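# Clamp a marked flat bar upright in a vise

## Task

Put the marked flat bar upright between the vise jaws so the jaws' top edge lines up with the middle of the line drawn on the bar. Tighten the vise until it grips the bar firmly without help. At the end nothing but the jaws (and your arms) may touch the bar, and the bar must not stick out beyond either side of the jaws. Then release the bar and move the arms away. If the bar only stays in place because the robot holds it, the job is not done.

## Robot and tools

Robot: two 6-joint arms, left_arm and right_arm, each with a parallel gripper. Shared scene frame: origin on the table top between the arms, +z up, +x out over the table. left_arm is on the +y side; the names do not match image sides. Base of left_arm is at (+0.020, +0.337, 0) m and right_arm at (+0.048, -0.247, 0) m, both turned slightly about z. A gripper's fingers point along its own +z and close along its y. The reported end-effector point sits between the finger pads, about 1 cm short of the fingertips, and its position is less exact at long reach.

Command row: 14 numbers, each in [-1, 1]. The first 7 are left_arm and the last 7 are right_arm, and both arms must always be written. Per arm there are 6 joint numbers in this order: shoulder, elbow, waist, wrist pitch, wrist yaw, wrist roll. The seventh number is the gripper opening. Joint numbers are scaled offsets, not angles. A value of 1.0 equals 1.32 rad for the shoulder, 1.276 for the elbow, 1.264 for the waist, 1.83 for wrist pitch, 1.686 for wrist yaw and 2.022 for wrist roll. The opening is absolute: +1 fully open, -1 closed. A row may carry 12 more numbers in 0..1, making 26 in all. These are per-joint stiffness scales, left_arm's 6 then right_arm's 6, in the same joint order, and each stays in force until changed.

Joint ranges in rad: shoulder 0.000 to 3.142, elbow 0.000 to 3.019, waist -2.880 to 2.880, wrist pitch -1.693 to 1.571, wrist yaw -1.571 to 1.571, wrist roll -2.094 to 2.094. The real ends can differ by up to 0.019 rad. If a row asks for more than 0.019 rad beyond an end, the action is rejected for both arms. If the first action of a call is rejected, or any action is malformed, the whole call does nothing. Requests slightly past an end are clipped, and the result then says "joint sent to its limit". Each step, a joint's target is kept within a fixed lead of its measured angle: 0.32 rad shoulder, 0.276 elbow, 0.264 waist, 0.33 wrist pitch, 0.186 wrist yaw, 0.522 wrist roll. Targets are also scaled back if they would put the gripper more than 70 mm from its measured spot. As a result, big changes take several actions.

Tools:
- execute_actions(actions): a list of up to 15 actions. Each action is a table of up to 15 rows, and each row is one control step of 1/30 s. A shorter table repeats its last row until 15 steps are done. Joint numbers are offsets from the angles at the start of that action, not from the previous row; for a call's first action, that means the angles last reported. An empty list just returns the state and images.
- move(target, speed, blocking): target is one row. Its joint numbers are offsets from the Joint positions in the latest result that shows them. All joints travel along paths that finish together, so the hand moves on a curve. speed (0.01 to 2 rad/s, default 0.5) caps the joint with the farthest to go. A move lasts 0.5 to 10 s and does not avoid obstacles or the other arm. The opening is sent at the start. With blocking=false the result comes back after 0.5 s. Until a result shows the move has ended, call wait or stop before sending anything else. The extra "move:" line gives the ending (done, off_target, moving, held, fault), limits=held or limits=none, and each arm's joint farthest from its target. A faster move, or a target set further past a contact, means a harder hit or press.
- wait(seconds): 0 to 10 s; arms keep their last command and a running move goes on.
- stop(): brakes a running move; it needs room, more if the move was fast.
- zoom_image(camera, region): a closer look at the latest image. camera is one of cam_high, cam_low, cam_left_wrist, cam_right_wrist. region is [x0, y0, x1, y1] in pixels, at most 504 by 504.
- show_instructions(): shows the reference pages (here a vise manual).
- read_manual(section): licence texts; "licences" is the only section.
- finished_scene(scene): pass the current scene number to end it; this cannot be undone.

Results: the state line gives each gripper's position (m) and quaternion wxyz in the scene frame. Joint positions and Joint velocities list each arm in the joint order above, then the finger gap in m (0.094 when fully open). Joint targets shows where the joints are being driven now. grip_measured is the opening on the command scale, accurate to about 1 mm. Joint torques are raw drive outputs with offsets and noise. Action calls also list step readings, where HELD marks steps an arm was held back. Other warning lines are "joint command not followed", FAULT, MOTOR HOT and OVER-TEMPERATURE FAULT. Images come from cam_high, cam_low (504x504) and the two fisheye wrist cameras (616x616), and calibration numbers are given.

Practice: to grip, command an opening about 0.03 below grip_measured; a smaller gap below gives a lighter grip. Each pad can push about 50-62 N. Arms sag under zero offsets, so in a reply's first call send offsets that bring them back to the wanted angles. The simulation keeps running while you think, with the last command held. Holding loads heats the motors, and at 100 °C the arm drops. Parts may get tugged briefly. Avoid dropping the bar, hitting hard, pressing the arms into each other, and pushing anything off the table.

Each tool is called after ">>>" as name(argument=value, ...), one argument or row to a line, values as JSON.

## Session

>>> execute_actions(
  actions=[],
)

Scene clock: 0.00 s.
left_arm: end_effector_position=(+0.7924, -0.2389, +0.2488) grip_measured=+1.000 end_effector_quat_wxyz=(+0.680, +0.043, +0.703, -0.206) | right_arm: end_effector_position=(+0.5298, -0.6822, +0.3218) grip_measured=+1.000 end_effector_quat_wxyz=(-0.069, -0.569, +0.783, -0.240)
Joint names: [shoulder, elbow, waist, wrist pitch, wrist yaw, wrist roll]
Joint positions: left_arm=[ 2.427  2.214 -0.742  0.222 -0.345 -0.231  0.094] | right_arm=[ 1.782  1.921 -0.8   -1.269  0.258 -1.981  0.094]
Joint velocities: left_arm=[ 0.015 -0.022 -0.024 -0.017  0.066 -0.037  0.   ] | right_arm=[-0.005  0.002 -0.015  0.002  0.022 -0.022  0.   ]
Joint torques (N m, as the arm reports them, + toward a larger angle): no reading
Joint targets: left_arm=[2.434 2.241 -0.742 0.226 -0.345 -0.231] | right_arm=[1.785 1.946 -0.800 -1.267 0.258 -1.981]
Joint stiffness scale: left_arm=[1. 1. 1. 1. 1. 1.] | right_arm=[1. 1. 1. 1. 1. 1.]
camera_calibration (this result's frames):
cam_left_wrist: T_world_to_cam=[[-0.348754, -0.90816, 0.231551, 0.00172622], [-0.603012, 0.0283033, -0.79723, 0.687014], [0.717459, -0.417665, -0.557503, -0.405351], [0, 0, 0, 1]] pos_world=[0.705703, -0.187178, 0.321324]
cam_right_wrist: T_world_to_cam=[[0.924921, -0.237936, 0.296492, -0.750559], [-0.374324, -0.43388, 0.81953, -0.357816], [-0.0663536, -0.868985, -0.49037, -0.279858], [0, 0, 0, 1]] pos_world=[0.541699, -0.577026, 0.378541]

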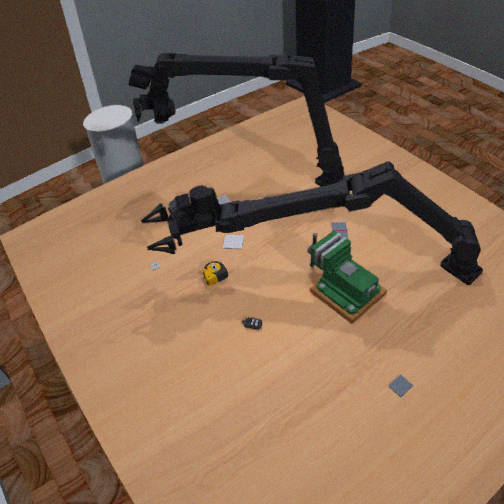

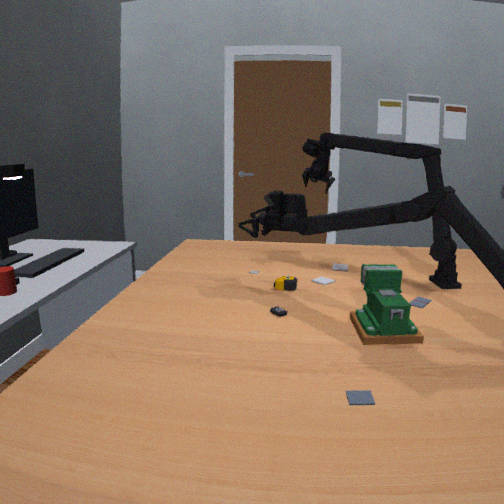

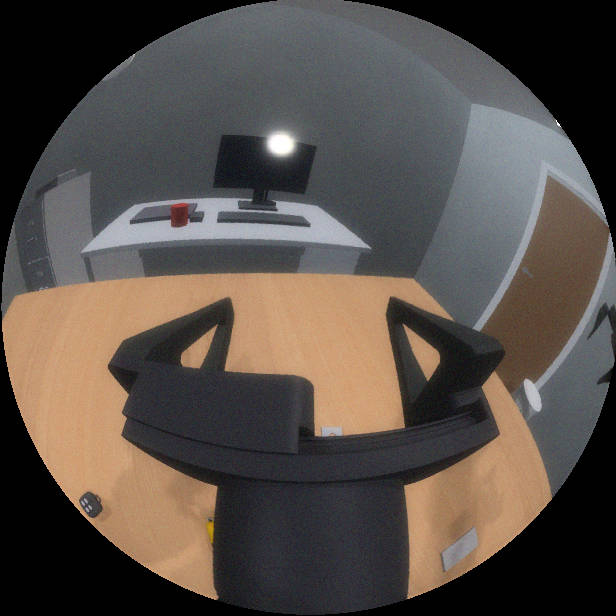

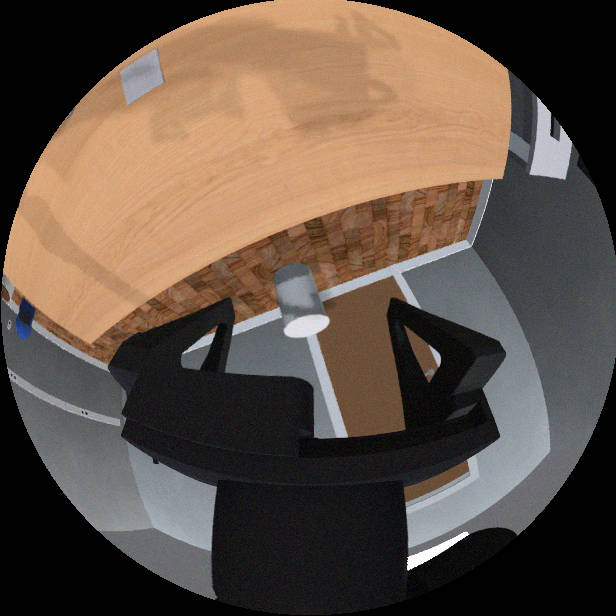

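>>> zoom_image(
  camera="cam_high",
  region=[280, 200, 410, 330],
)

>>> zoom_image(
  camera="cam_low",
  region=[320, 250, 450, 360],
)

Region (280, 200, 410, 330) of cam_high's 504x504 image, scaled by 3.877, with more detail than that image has.

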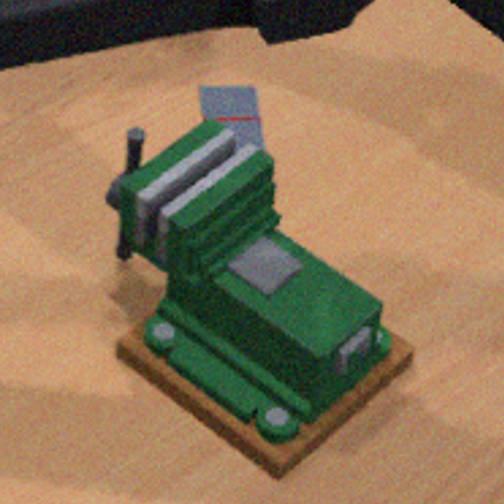

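Region (320, 250, 450, 360) of cam_low's 504x504 image, scaled by 3.877, with more detail than that image has; it fills the top 426 rows of this view, and the rest is white.

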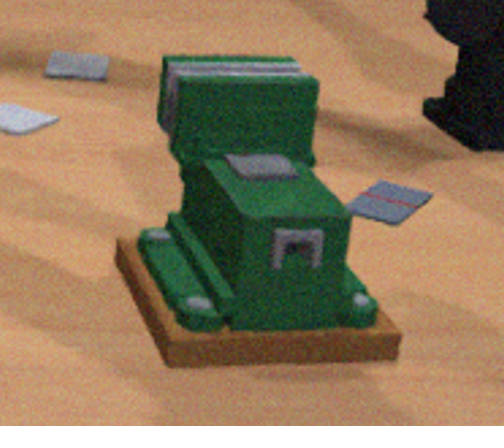

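>>> zoom_image(
  camera="cam_low",
  region=[400, 285, 440, 315],
)

>>> zoom_image(
  camera="cam_high",
  region=[300, 215, 360, 275],
)

Region (400, 285, 440, 315) of cam_low's 504x504 image, scaled by 12.600, with more detail than that image has; it fills the top 378 rows of this view, and the rest is white.

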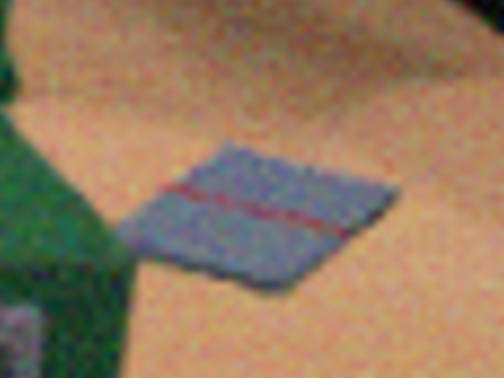

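Region (300, 215, 360, 275) of cam_high's 504x504 image, scaled by 8.400, with more detail than that image has.

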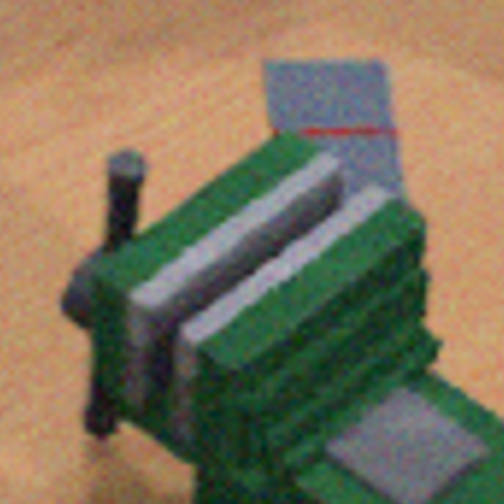

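>>> zoom_image(
  camera="cam_low",
  region=[350, 255, 410, 300],
)

Region (350, 255, 410, 300) of cam_low's 504x504 image, scaled by 8.400, with more detail than that image has; it fills the top 378 rows of this view, and the rest is white.

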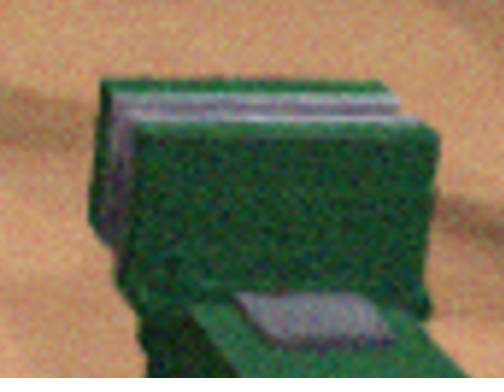

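>>> move(
  target=[-0.7576,-0.915,-0.351,-0.760,0.2046,-0.8966,1.0,-0.06,-1.0,-0.24,1.0,-1.0,0.98,-0.064],
  speed=0.8,
)

Scene clock: 35.67 s.
left_arm: end_effector_position=(+0.1874, -0.0232, +0.1247) grip_measured=+1.000 end_effector_quat_wxyz=(+0.001, -0.435, +0.900, -0.015) | right_arm: end_effector_position=(+0.4235, -0.4882, +0.1071) grip_measured=-0.063 end_effector_quat_wxyz=(+0.598, +0.010, +0.732, +0.326)
Joint names: [shoulder, elbow, waist, wrist pitch, wrist yaw, wrist roll]
Joint positions: left_arm=[ 1.43   1.042 -1.177 -1.153 -0.002 -2.035  0.094] | right_arm=[ 1.727  0.648 -1.094  0.545 -1.426 -0.016  0.044]
Joint velocities: left_arm=[-0.024  0.002 -0.005 -0.012  0.007 -0.022  0.   ] | right_arm=[ 0.005  0.002 -0.005 -0.002 -0.007  0.037  0.   ]
Joint torques (N m, as the arm reports them, + toward a larger angle): left_arm=[-10.09   8.36  -0.38  -0.68   0.1   -0.09] | right_arm=[-14.55   5.86  -0.2    2.45  -0.55   0.09]
Joint targets: left_arm=[1.427 1.047 -1.186 -1.169 0.000 -2.043] | right_arm=[1.703 0.645 -1.103 0.561 -1.429 0.001]
Joint stiffness scale: left_arm=[1. 1. 1. 1. 1. 1.] | right_arm=[1. 1. 1. 1. 1. 1.]
move: off_target (right_arm); limits=none; left_arm: farthest joint: the wrist pitch, 0.016 radians from its target (1.391 radians at the start); right_arm: farthest joint: the shoulder, 0.024 radians from its target (0.079 radians at the start)
camera_calibration (this result's frames):
cam_left_wrist: T_world_to_cam=[[0.783415, -0.620407, 0.0368437, -0.165796], [-0.517694, -0.618616, 0.591022, 0.0130721], [-0.343882, -0.482089, -0.805814, 0.277985], [0, 0, 0, 1]] pos_world=[0.232249, 0.0392391, 0.222387]
cam_right_wrist: T_world_to_cam=[[0.377154, -0.785737, -0.490278, -0.493631], [-0.745028, 0.0570703, -0.664587, 0.418154], [0.550171, 0.615922, -0.563872, 0.248068], [0, 0, 0, 1]] pos_world=[0.361232, -0.564519, 0.175762]

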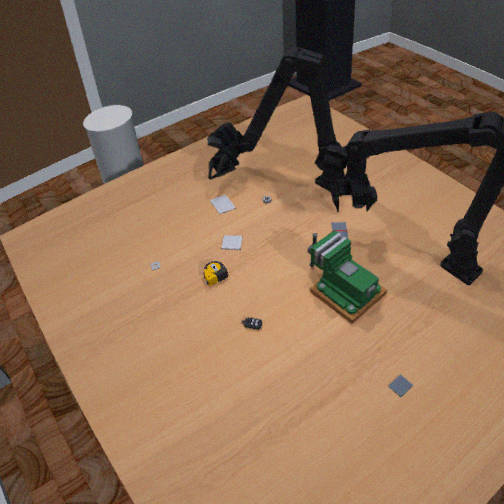

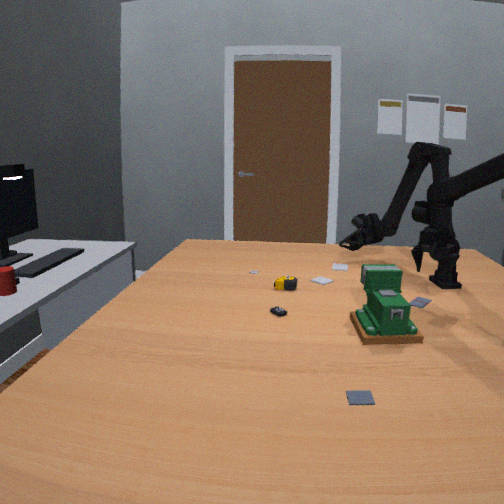

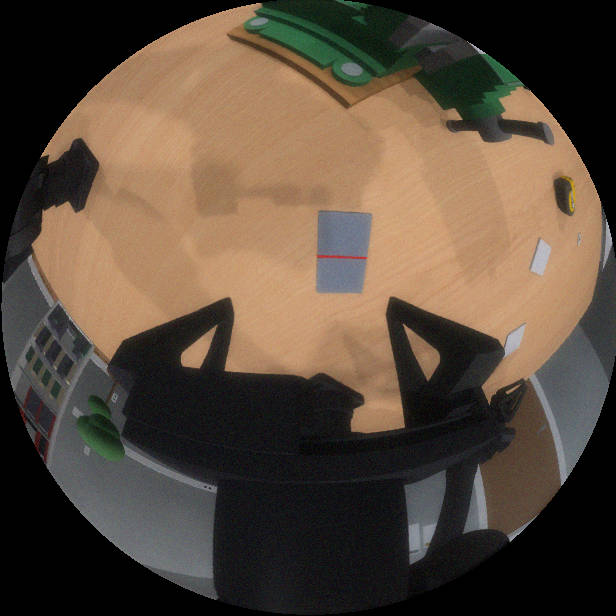

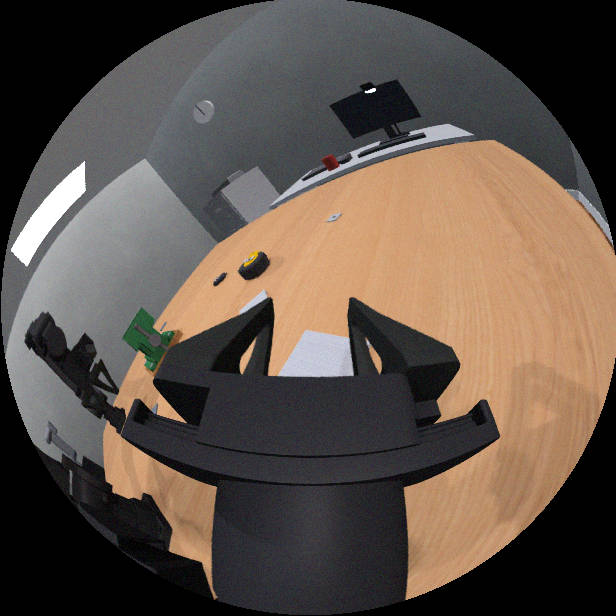

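>>> zoom_image(
  camera="cam_left_wrist",
  region=[290, 195, 400, 305],
)

>>> zoom_image(
  camera="cam_left_wrist",
  region=[380, 0, 580, 170],
)

Region (290, 195, 400, 305) of cam_left_wrist's 616x616 image, scaled by 4.582, with more detail than that image has.

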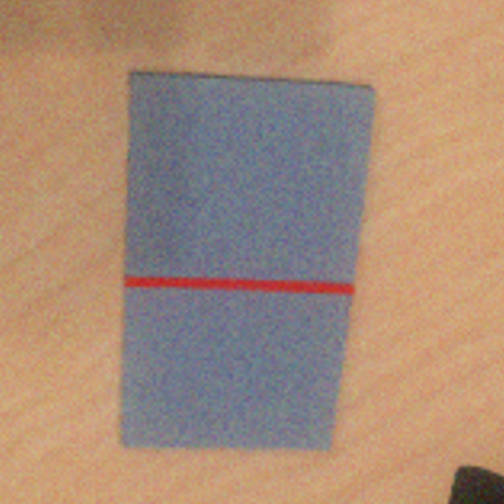

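Region (380, 0, 580, 170) of cam_left_wrist's 616x616 image, scaled by 2.520, with more detail than that image has; it fills the top 428 rows of this view, and the rest is white.

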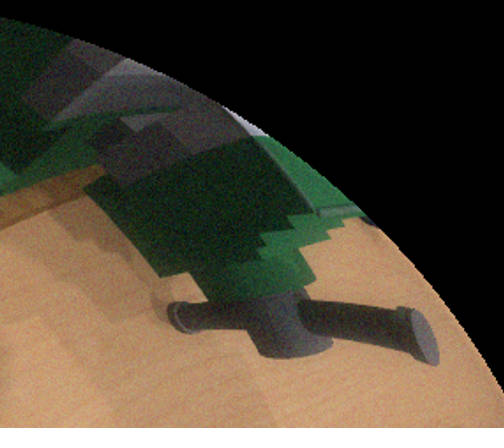

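>>> move(
  target=[0.145,-0.012,0.071,0.100,0.0,0.054,1.0,0.154,-0.092,0.782,0.467,-0.0735,0.01,-0.064],
  speed=0.7,
)

Scene clock: 48.60 s.
left_arm: end_effector_position=(+0.2276, -0.0323, +0.0513) grip_measured=+1.000 end_effector_quat_wxyz=(+0.001, -0.425, +0.905, -0.001) | right_arm: end_effector_position=(+0.4068, -0.0632, +0.0928) grip_measured=-0.063 end_effector_quat_wxyz=(+0.504, -0.509, +0.490, +0.496)
Joint names: [shoulder, elbow, waist, wrist pitch, wrist yaw, wrist roll]
Joint positions: left_arm=[ 1.607  1.027 -1.099 -0.989 -0.002 -1.934  0.094] | right_arm=[ 1.905  0.537 -0.1    1.384 -1.549 -0.011  0.044]
Joint velocities: left_arm=[ 0.015 -0.027 -0.005 -0.007 -0.081 -0.007  0.   ] | right_arm=[-0.005 -0.017 -0.024 -0.002 -0.007 -0.051  0.   ]
Joint torques (N m, as the arm reports them, + toward a larger angle): left_arm=[-11.01   7.56   0.71   0.49  -0.05  -0.01] | right_arm=[-9.82  2.92  0.18  2.39 -0.17  0.15]
Joint targets: left_arm=[1.622 1.027 -1.087 -0.970 -0.002 -1.926] | right_arm=[1.930 0.531 -0.106 1.399 -1.550 0.004]
Joint stiffness scale: left_arm=[1. 1. 1. 1. 1. 1.] | right_arm=[1. 1. 1. 1. 1. 1.]
move: off_target (right_arm); limits=none; left_arm: farthest joint: the wrist pitch, 0.019 radians from its target (0.183 radians at the start); right_arm: farthest joint: the shoulder, 0.025 radians from its target (0.203 radians at the start)
camera_calibration (this result's frames):
cam_left_wrist: T_world_to_cam=[[0.768549, -0.639675, 0.0121591, -0.196241], [-0.526011, -0.620939, 0.58116, 0.0739308], [-0.364204, -0.453046, -0.813698, 0.234258], [0, 0, 0, 1]] pos_world=[0.275027, 0.0265059, 0.150036]
cam_right_wrist: T_world_to_cam=[[0.999547, 0.0135818, 0.0268469, -0.411103], [0.0297393, -0.58126, -0.813174, 0.0302469], [0.00456066, 0.813605, -0.581401, 0.223511], [0, 0, 0, 1]] pos_world=[0.408998, -0.158685, 0.165582]

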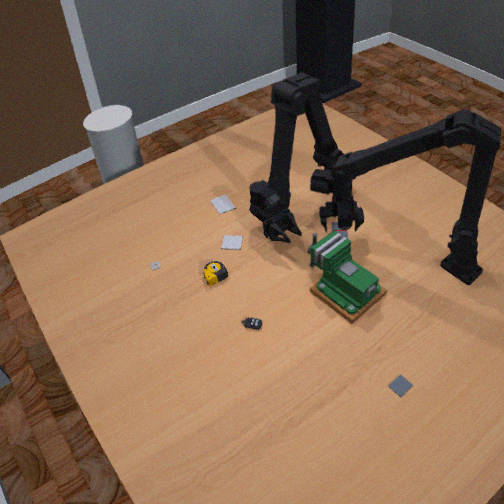

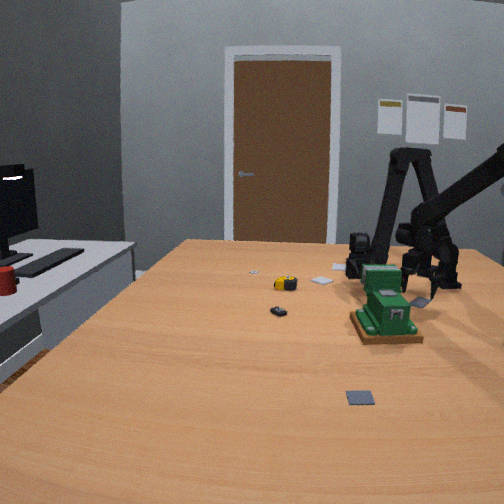

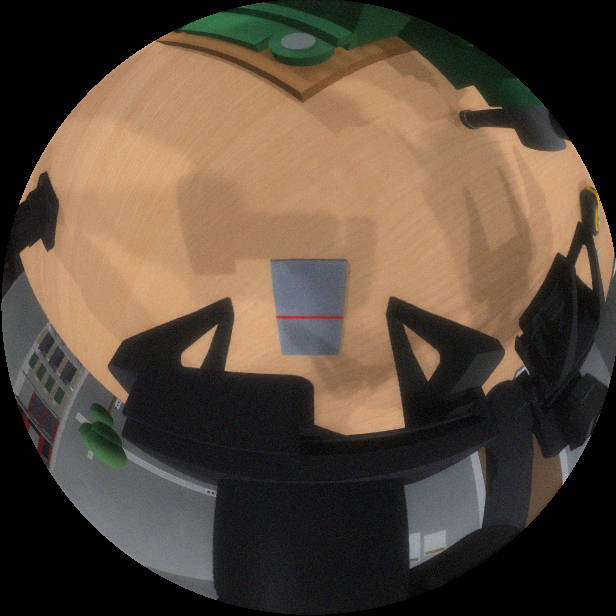

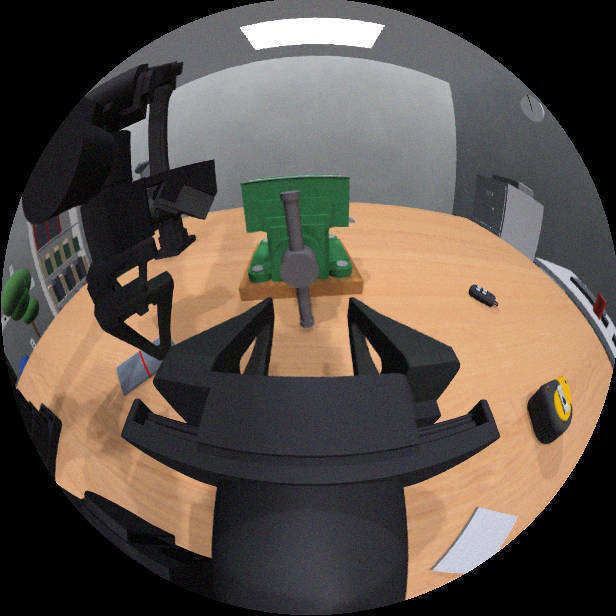

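>>> zoom_image(
  camera="cam_left_wrist",
  region=[250, 245, 370, 365],
)

>>> zoom_image(
  camera="cam_right_wrist",
  region=[220, 165, 390, 335],
)

Region (250, 245, 370, 365) of cam_left_wrist's 616x616 image, scaled by 4.200, with more detail than that image has.

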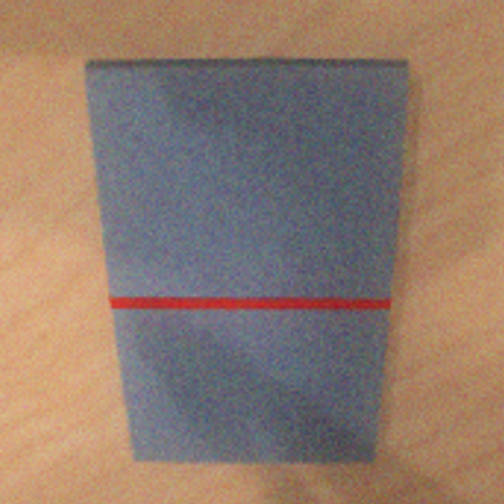

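Region (220, 165, 390, 335) of cam_right_wrist's 616x616 image, scaled by 2.965, with more detail than that image has.

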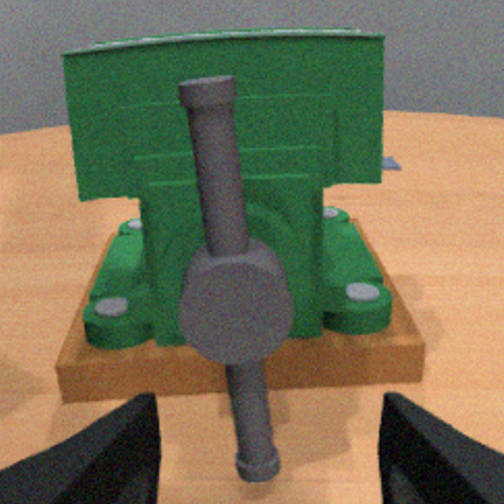

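>>> move(
  target=[0.0485,-0.024,0.009,0.053,0.0,0.0,0.45,0.0295,0.02,0.098,-0.010,0.055,0.0,-0.064],
  speed=0.15,
)

Scene clock: 63.77 s.
left_arm: end_effector_position=(+0.2280, -0.0330, +0.0228) grip_measured=+0.453 end_effector_quat_wxyz=(+0.001, -0.424, +0.906, -0.001) | right_arm: end_effector_position=(+0.3979, -0.0214, +0.0877) grip_measured=-0.063 end_effector_quat_wxyz=(+0.492, -0.511, +0.489, +0.508)
Joint names: [shoulder, elbow, waist, wrist pitch, wrist yaw, wrist roll]
Joint positions: left_arm=[ 1.655  0.997 -1.099 -0.91  -0.002 -1.934  0.068] | right_arm=[ 1.918  0.537  0.016  1.375 -1.459 -0.011  0.044]
Joint velocities: left_arm=[-0.024  0.002  0.005  0.002  0.007 -0.022 -0.   ] | right_arm=[-0.015 -0.007 -0.005 -0.002 -0.037 -0.022 -0.   ]
Joint torques (N m, as the arm reports them, + toward a larger angle): left_arm=[-11.77   7.12   1.03   0.25  -0.01  -0.11] | right_arm=[-9.82  5.71  1.34  1.37 -0.02 -0.05]
Joint targets: left_arm=[1.671 0.996 -1.088 -0.891 -0.002 -1.935] | right_arm=[1.944 0.563 0.023 1.366 -1.456 -0.012]
Joint stiffness scale: left_arm=[1. 1. 1. 1. 1. 1.] | right_arm=[1. 1. 1. 1. 1. 1.]
move: off_target (right_arm); limits=none; left_arm: farthest joint: the wrist pitch, 0.018 radians from its target (0.097 radians at the start); right_arm: farthest joint: the shoulder, 0.026 radians from its target (0.039 radians at the start)
camera_calibration (this result's frames):
cam_left_wrist: T_world_to_cam=[[0.7683, -0.63996, 0.0128717, -0.196588], [-0.526466, -0.620353, 0.581374, 0.0904066], [-0.364071, -0.453447, -0.813534, 0.210834], [0, 0, 0, 1]] pos_world=[0.275393, 0.025877, 0.121491]
cam_right_wrist: T_world_to_cam=[[0.999175, 0.0402902, 0.00514481, -0.400018], [0.0276439, -0.581751, -0.812897, 0.0514435], [-0.0297587, 0.812368, -0.582385, 0.200278], [0, 0, 0, 1]] pos_world=[0.404226, -0.116656, 0.160515]

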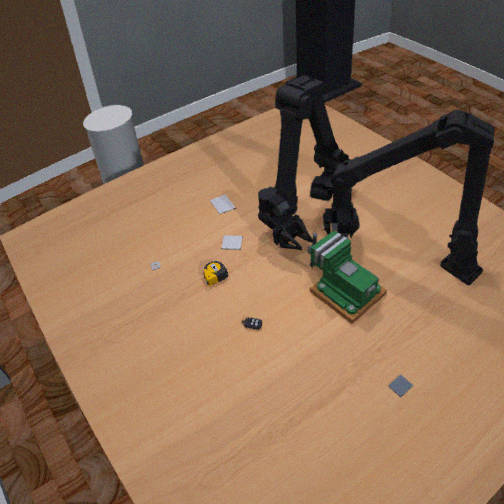

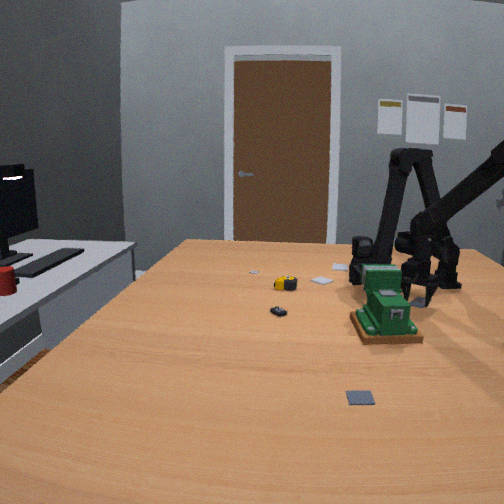

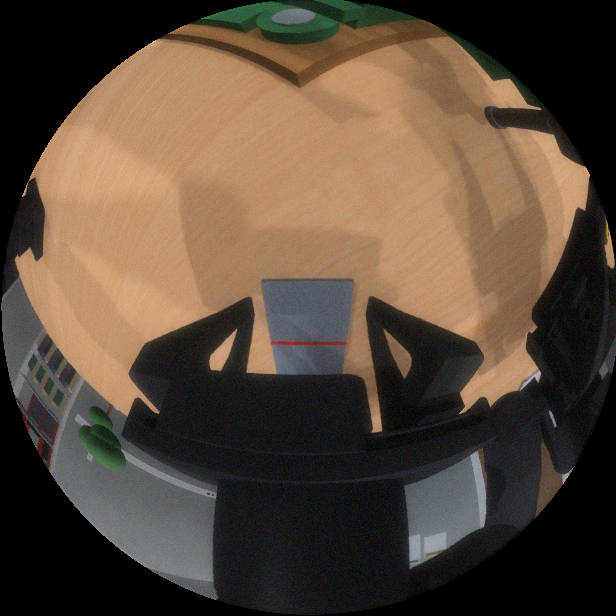

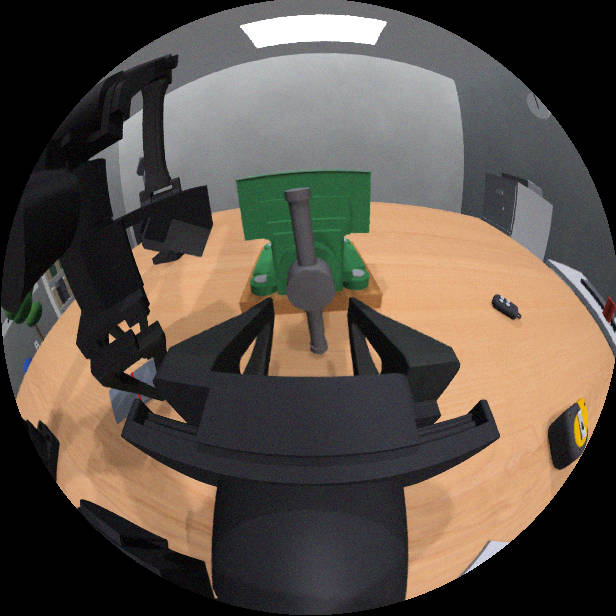

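>>> move(
  target=[0.0236,-0.0082,0.009,0.024,0.0,0.0,0.45,0.032,0.070,0.073,-0.0235,0.003,0.0,-0.064],
  speed=0.12,
)

Scene clock: 66.93 s.
left_arm: end_effector_position=(+0.2294, -0.0356, +0.0205) grip_measured=+0.453 end_effector_quat_wxyz=(+0.002, -0.424, +0.905, -0.009) | right_arm: end_effector_position=(+0.4017, +0.0130, +0.0907) grip_measured=-0.063 end_effector_quat_wxyz=(+0.476, -0.534, +0.463, +0.524)
Joint names: [shoulder, elbow, waist, wrist pitch, wrist yaw, wrist roll]
Joint positions: left_arm=[ 1.656  0.991 -1.099 -0.887 -0.002 -1.934  0.068] | right_arm=[ 1.932  0.604  0.101  1.34  -1.455 -0.011  0.044]
Joint velocities: left_arm=[-0.015  0.007 -0.005  0.007 -0.081 -0.051  0.   ] | right_arm=[ 0.005 -0.007  0.005 -0.012 -0.022 -0.11  -0.001]
Joint torques (N m, as the arm reports them, + toward a larger angle): left_arm=[-11.42   6.6    1.04   0.32   0.04  -0.05] | right_arm=[-10.98   5.97   1.63   1.31  -0.01  -0.04]
Joint targets: left_arm=[1.686 0.986 -1.088 -0.866 -0.002 -1.934] | right_arm=[1.960 0.626 0.108 1.331 -1.453 -0.011]
Joint stiffness scale: left_arm=[1. 1. 1. 1. 1. 1.] | right_arm=[1. 1. 1. 1. 1. 1.]
move: off_target (left_arm, right_arm); limits=none; left_arm: farthest joint: the shoulder, 0.030 radians from its target (0.032 radians at the start); right_arm: farthest joint: the shoulder, 0.028 radians from its target (0.042 radians at the start)
camera_calibration (this result's frames):
cam_left_wrist: T_world_to_cam=[[0.76814, -0.639676, 0.027846, -0.199573], [-0.531058, -0.612207, 0.585816, 0.0921854], [-0.357685, -0.464777, -0.809965, 0.206355], [0, 0, 0, 1]] pos_world=[0.276066, 0.0246835, 0.118694]
cam_right_wrist: T_world_to_cam=[[0.992371, 0.121199, 0.0225812, -0.405119], [0.0886568, -0.574288, -0.813839, 0.0493073], [-0.0856682, 0.809632, -0.580652, 0.196583], [0, 0, 0, 1]] pos_world=[0.414498, -0.0817438, 0.163423]

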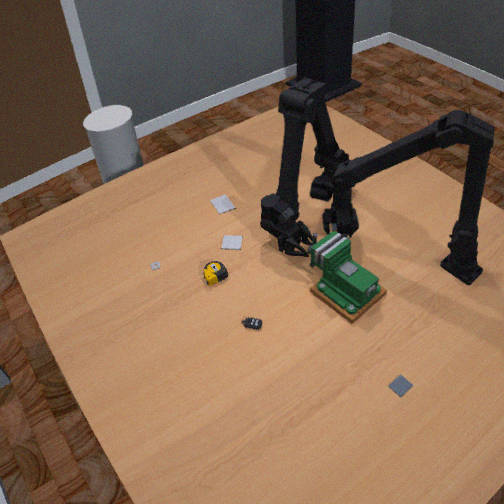

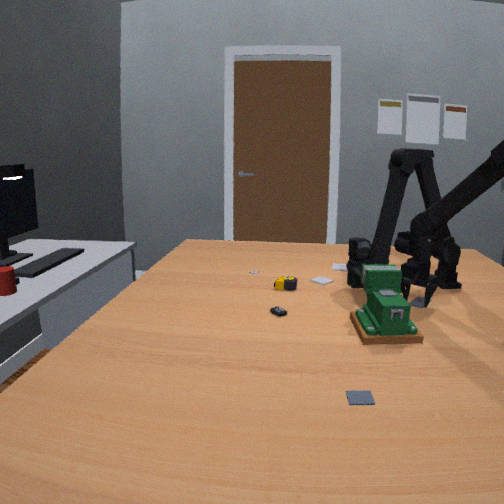

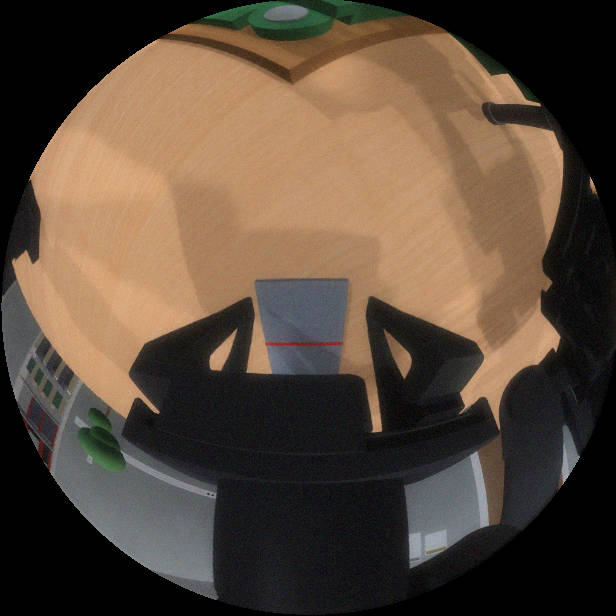

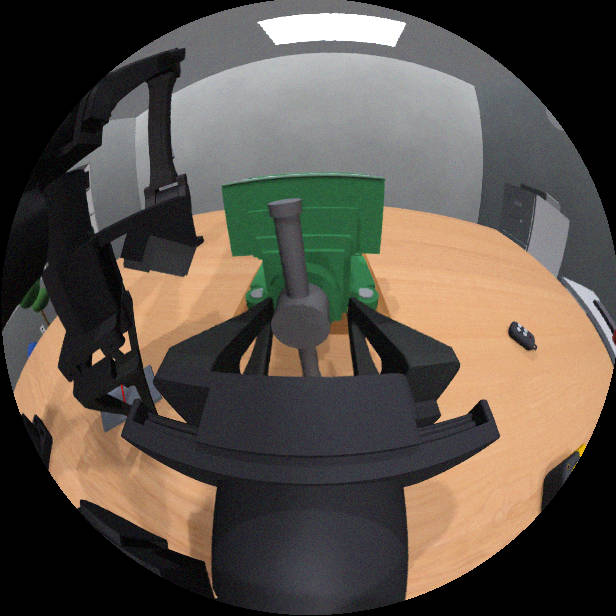

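>>> execute_actions(
  actions=[
    [[0.0,0.004,0.009,-0.021,0.0,0.0,0.45,0.02,-0.019,0.005,-0.004,0.0,0.0,-0.064]],
    [[0.008,0.004,0.009,0.0,0.0,0.0,0.35,0.02,0.0,0.005,-0.004,0.0,0.0,-0.064],[0.008,0.004,0.009,0.0,0.0,0.0,0.3,0.02,0.0,0.005,-0.004,0.0,0.0,-0.064],[0.008,0.004,0.009,0.0,0.0,0.0,0.25,0.02,0.0,0.005,-0.004,0.0,0.0,-0.064],[0.008,0.004,0.009,0.0,0.0,0.0,0.2,0.02,0.0,0.005,-0.004,0.0,0.0,-0.064],[0.008,0.004,0.009,0.0,0.0,0.0,0.16,0.02,0.0,0.005,-0.004,0.0,0.0,-0.064],[0.008,0.004,0.009,0.0,0.0,0.0,0.12,0.02,0.0,0.005,-0.004,0.0,0.0,-0.064],[0.008,0.004,0.009,0.0,0.0,0.0,0.09,0.02,0.0,0.005,-0.004,0.0,0.0,-0.064],[0.008,0.004,0.009,0.0,0.0,0.0,0.06,0.02,0.0,0.005,-0.004,0.0,0.0,-0.064],[0.008,0.004,0.009,0.0,0.0,0.0,0.03,0.02,0.0,0.005,-0.004,0.0,0.0,-0.064]],
  ],
)

Scene clock: 71.40 s.
left_arm: end_effector_position=(+0.2276, -0.0323, +0.0207) grip_measured=+0.045 end_effector_quat_wxyz=(+0.001, -0.424, +0.906, -0.002) | right_arm: end_effector_position=(+0.3954, +0.0114, +0.0875) grip_measured=-0.063 end_effector_quat_wxyz=(+0.471, -0.530, +0.468, +0.527)
Joint names: [shoulder, elbow, waist, wrist pitch, wrist yaw, wrist roll]
Joint positions: left_arm=[ 1.656  0.991 -1.099 -0.902 -0.002 -1.934  0.049] | right_arm=[ 1.932  0.586  0.101  1.34  -1.455 -0.011  0.044]
Joint velocities: left_arm=[ 0.015 -0.012  0.005 -0.012 -0.051  0.022 -0.001] | right_arm=[-0.005  0.002 -0.005  0.007 -0.022 -0.051 -0.001]
Joint torques (N m, as the arm reports them, + toward a larger angle): left_arm=[-12.1    7.61   1.05  -0.22  -0.05  -0.02] | right_arm=[-10.56   3.57   1.24   1.44  -0.12  -0.04]
Joint targets: left_arm=[1.666 0.997 -1.088 -0.902 -0.002 -1.934] | right_arm=[1.959 0.586 0.107 1.333 -1.455 -0.011]
Joint stiffness scale: left_arm=[1. 1. 1. 1. 1. 1.] | right_arm=[1. 1. 1. 1. 1. 1.]
Step readings (joint positions; steps 1 to 15: 1st action; 16 to 30: 2nd action):
0: left_arm=[1.656 0.991 -1.099 -0.887 -0.002 -1.934] | right_arm=[1.932 0.604 0.101 1.340 -1.455 -0.011]
1: left_arm=[1.656 0.991 -1.099 -0.890 -0.002 -1.934] | right_arm=[1.932 0.602 0.101 1.340 -1.455 -0.011]
2: left_arm=[1.656 0.991 -1.099 -0.894 -0.002 -1.934] | right_arm=[1.932 0.599 0.101 1.340 -1.455 -0.011]
4: left_arm=[1.656 0.991 -1.099 -0.900 -0.002 -1.934] | right_arm=[1.932 0.591 0.101 1.340 -1.455 -0.011]
8: left_arm=[1.656 0.991 -1.099 -0.902 -0.002 -1.934] | right_arm=[1.932 0.586 0.101 1.340 -1.455 -0.011]
15: left_arm=[1.656 0.991 -1.099 -0.902 -0.002 -1.934] | right_arm=[1.932 0.586 0.101 1.340 -1.455 -0.011]
16: left_arm=[1.656 0.991 -1.099 -0.902 -0.002 -1.934] | right_arm=[1.932 0.586 0.101 1.340 -1.455 -0.011]
17: left_arm=[1.656 0.991 -1.099 -0.902 -0.002 -1.934] | right_arm=[1.932 0.586 0.101 1.340 -1.455 -0.011]
19: left_arm=[1.656 0.991 -1.099 -0.902 -0.002 -1.934] | right_arm=[1.932 0.586 0.101 1.340 -1.455 -0.011]
23: left_arm=[1.656 0.991 -1.099 -0.902 -0.002 -1.934] | right_arm=[1.932 0.586 0.101 1.340 -1.455 -0.011]
30: Joint positions above
camera_calibration (this result's frames):
cam_left_wrist: T_world_to_cam=[[0.768293, -0.639947, 0.0139415, -0.195821], [-0.526793, -0.619773, 0.581697, 0.0919252], [-0.363614, -0.454258, -0.813286, 0.209191], [0, 0, 0, 1]] pos_world=[0.274938, 0.0266846, 0.11939]
cam_right_wrist: T_world_to_cam=[[0.992608, 0.121255, 0.00514682, -0.397138], [0.0747738, -0.577602, -0.812887, 0.0518432], [-0.095594, 0.807263, -0.582399, 0.199515], [0, 0, 0, 1]] pos_world=[0.409398, -0.0829615, 0.160384]

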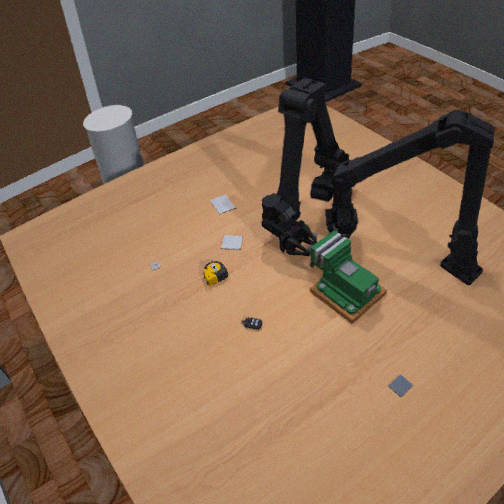

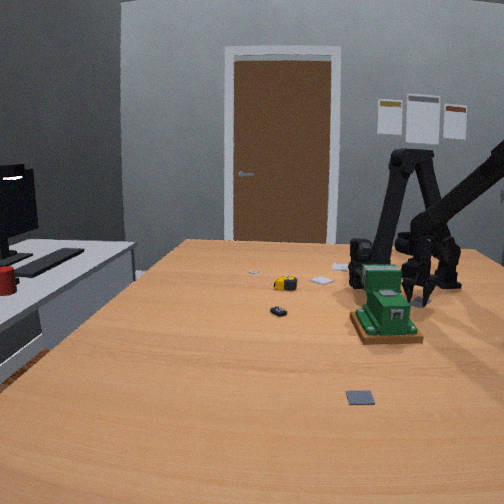

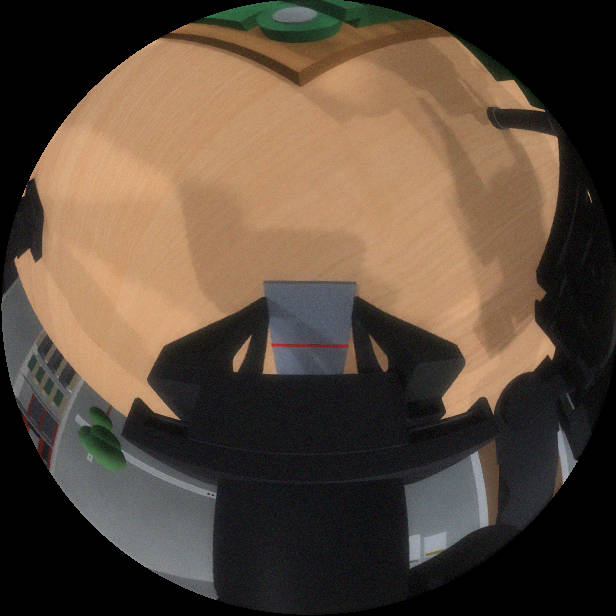

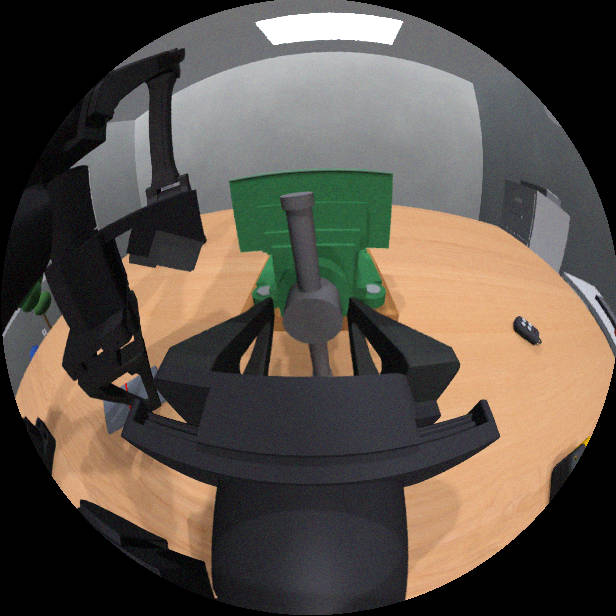

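>>> move(
  target=[-0.27,0.095,0.0,-0.245,0.0,0.0,0.012,0.02,0.004,0.008,-0.002,0.0,0.995,-0.064],
  speed=1.2,
)

Scene clock: 84.10 s.
left_arm: end_effector_position=(+0.1955, +0.0246, +0.1760) grip_measured=+0.031 end_effector_quat_wxyz=(+0.001, -0.424, +0.906, +0.003) | right_arm: end_effector_position=(+0.3964, +0.0116, +0.0875) grip_measured=-0.063 end_effector_quat_wxyz=(-0.180, +0.102, +0.700, +0.683)
Joint names: [shoulder, elbow, waist, wrist pitch, wrist yaw, wrist roll]
Joint positions: left_arm=[ 1.307  1.064 -1.099 -1.333 -0.002 -1.934  0.048] | right_arm=[ 1.932  0.586  0.101  1.34  -1.449  1.968  0.044]
Joint velocities: left_arm=[-0.005 -0.012 -0.015  0.002 -0.007 -0.007  0.001] | right_arm=[-0.005  0.012 -0.005  0.012 -0.037 -0.022 -0.001]
Joint torques (N m, as the arm reports them, + toward a larger angle): left_arm=[-9.46 12.31 -0.09 -0.76 -0.08 -0.09] | right_arm=[-10.64   4.13   1.64   1.7   -0.38   0.22]
Joint targets: left_arm=[1.299 1.113 -1.099 -1.351 -0.002 -1.934] | right_arm=[1.959 0.591 0.111 1.337 -1.456 2.001]
Joint stiffness scale: left_arm=[1. 1. 1. 1. 1. 1.] | right_arm=[1. 1. 1. 1. 1. 1.]
move: off_target (left_arm, right_arm); limits=none; left_arm: farthest joint: the elbow, 0.048 radians from its target (0.121 radians at the start); right_arm: farthest joint: the wrist roll, 0.033 radians from its target (2.012 radians at the start)
camera_calibration (this result's frames):
cam_left_wrist: T_world_to_cam=[[0.768338, -0.640027, 0.00466988, -0.135364], [-0.523967, -0.624787, 0.578879, 0.0200004], [-0.36758, -0.447221, -0.8154, 0.350651], [0, 0, 0, 1]] pos_world=[0.243378, 0.0826777, 0.274975]
cam_right_wrist: T_world_to_cam=[[-0.390023, -0.0423692, -0.91983, 0.232798], [-0.678361, -0.662278, 0.318142, 0.252362], [-0.622662, 0.74806, 0.229562, 0.338063], [0, 0, 0, 1]] pos_world=[0.472489, -0.0758938, 0.0562416]

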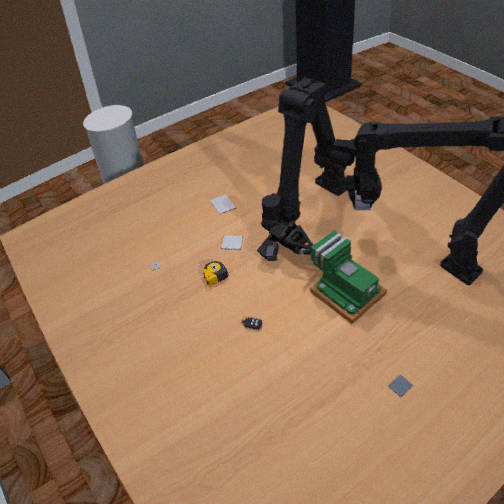

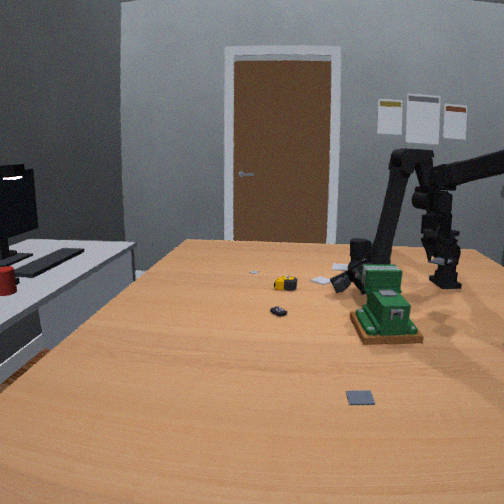

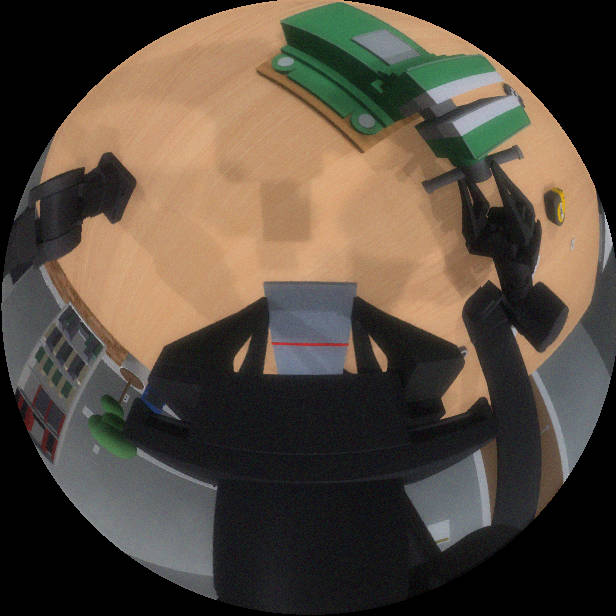

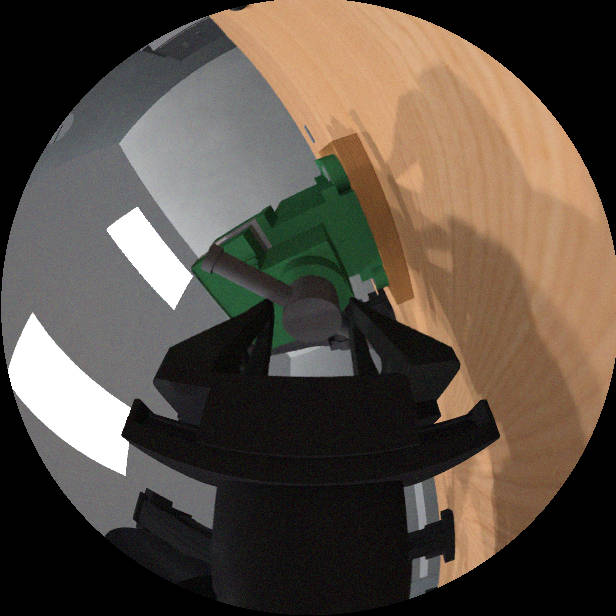

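>>> zoom_image(
  camera="cam_left_wrist",
  region=[380, 40, 550, 210],
)

Region (380, 40, 550, 210) of cam_left_wrist's 616x616 image, scaled by 2.965, with more detail than that image has.

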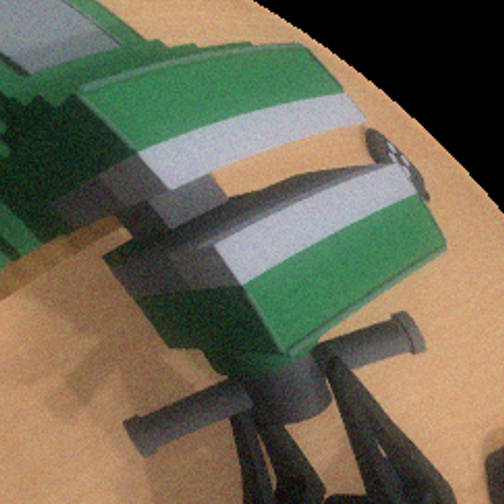

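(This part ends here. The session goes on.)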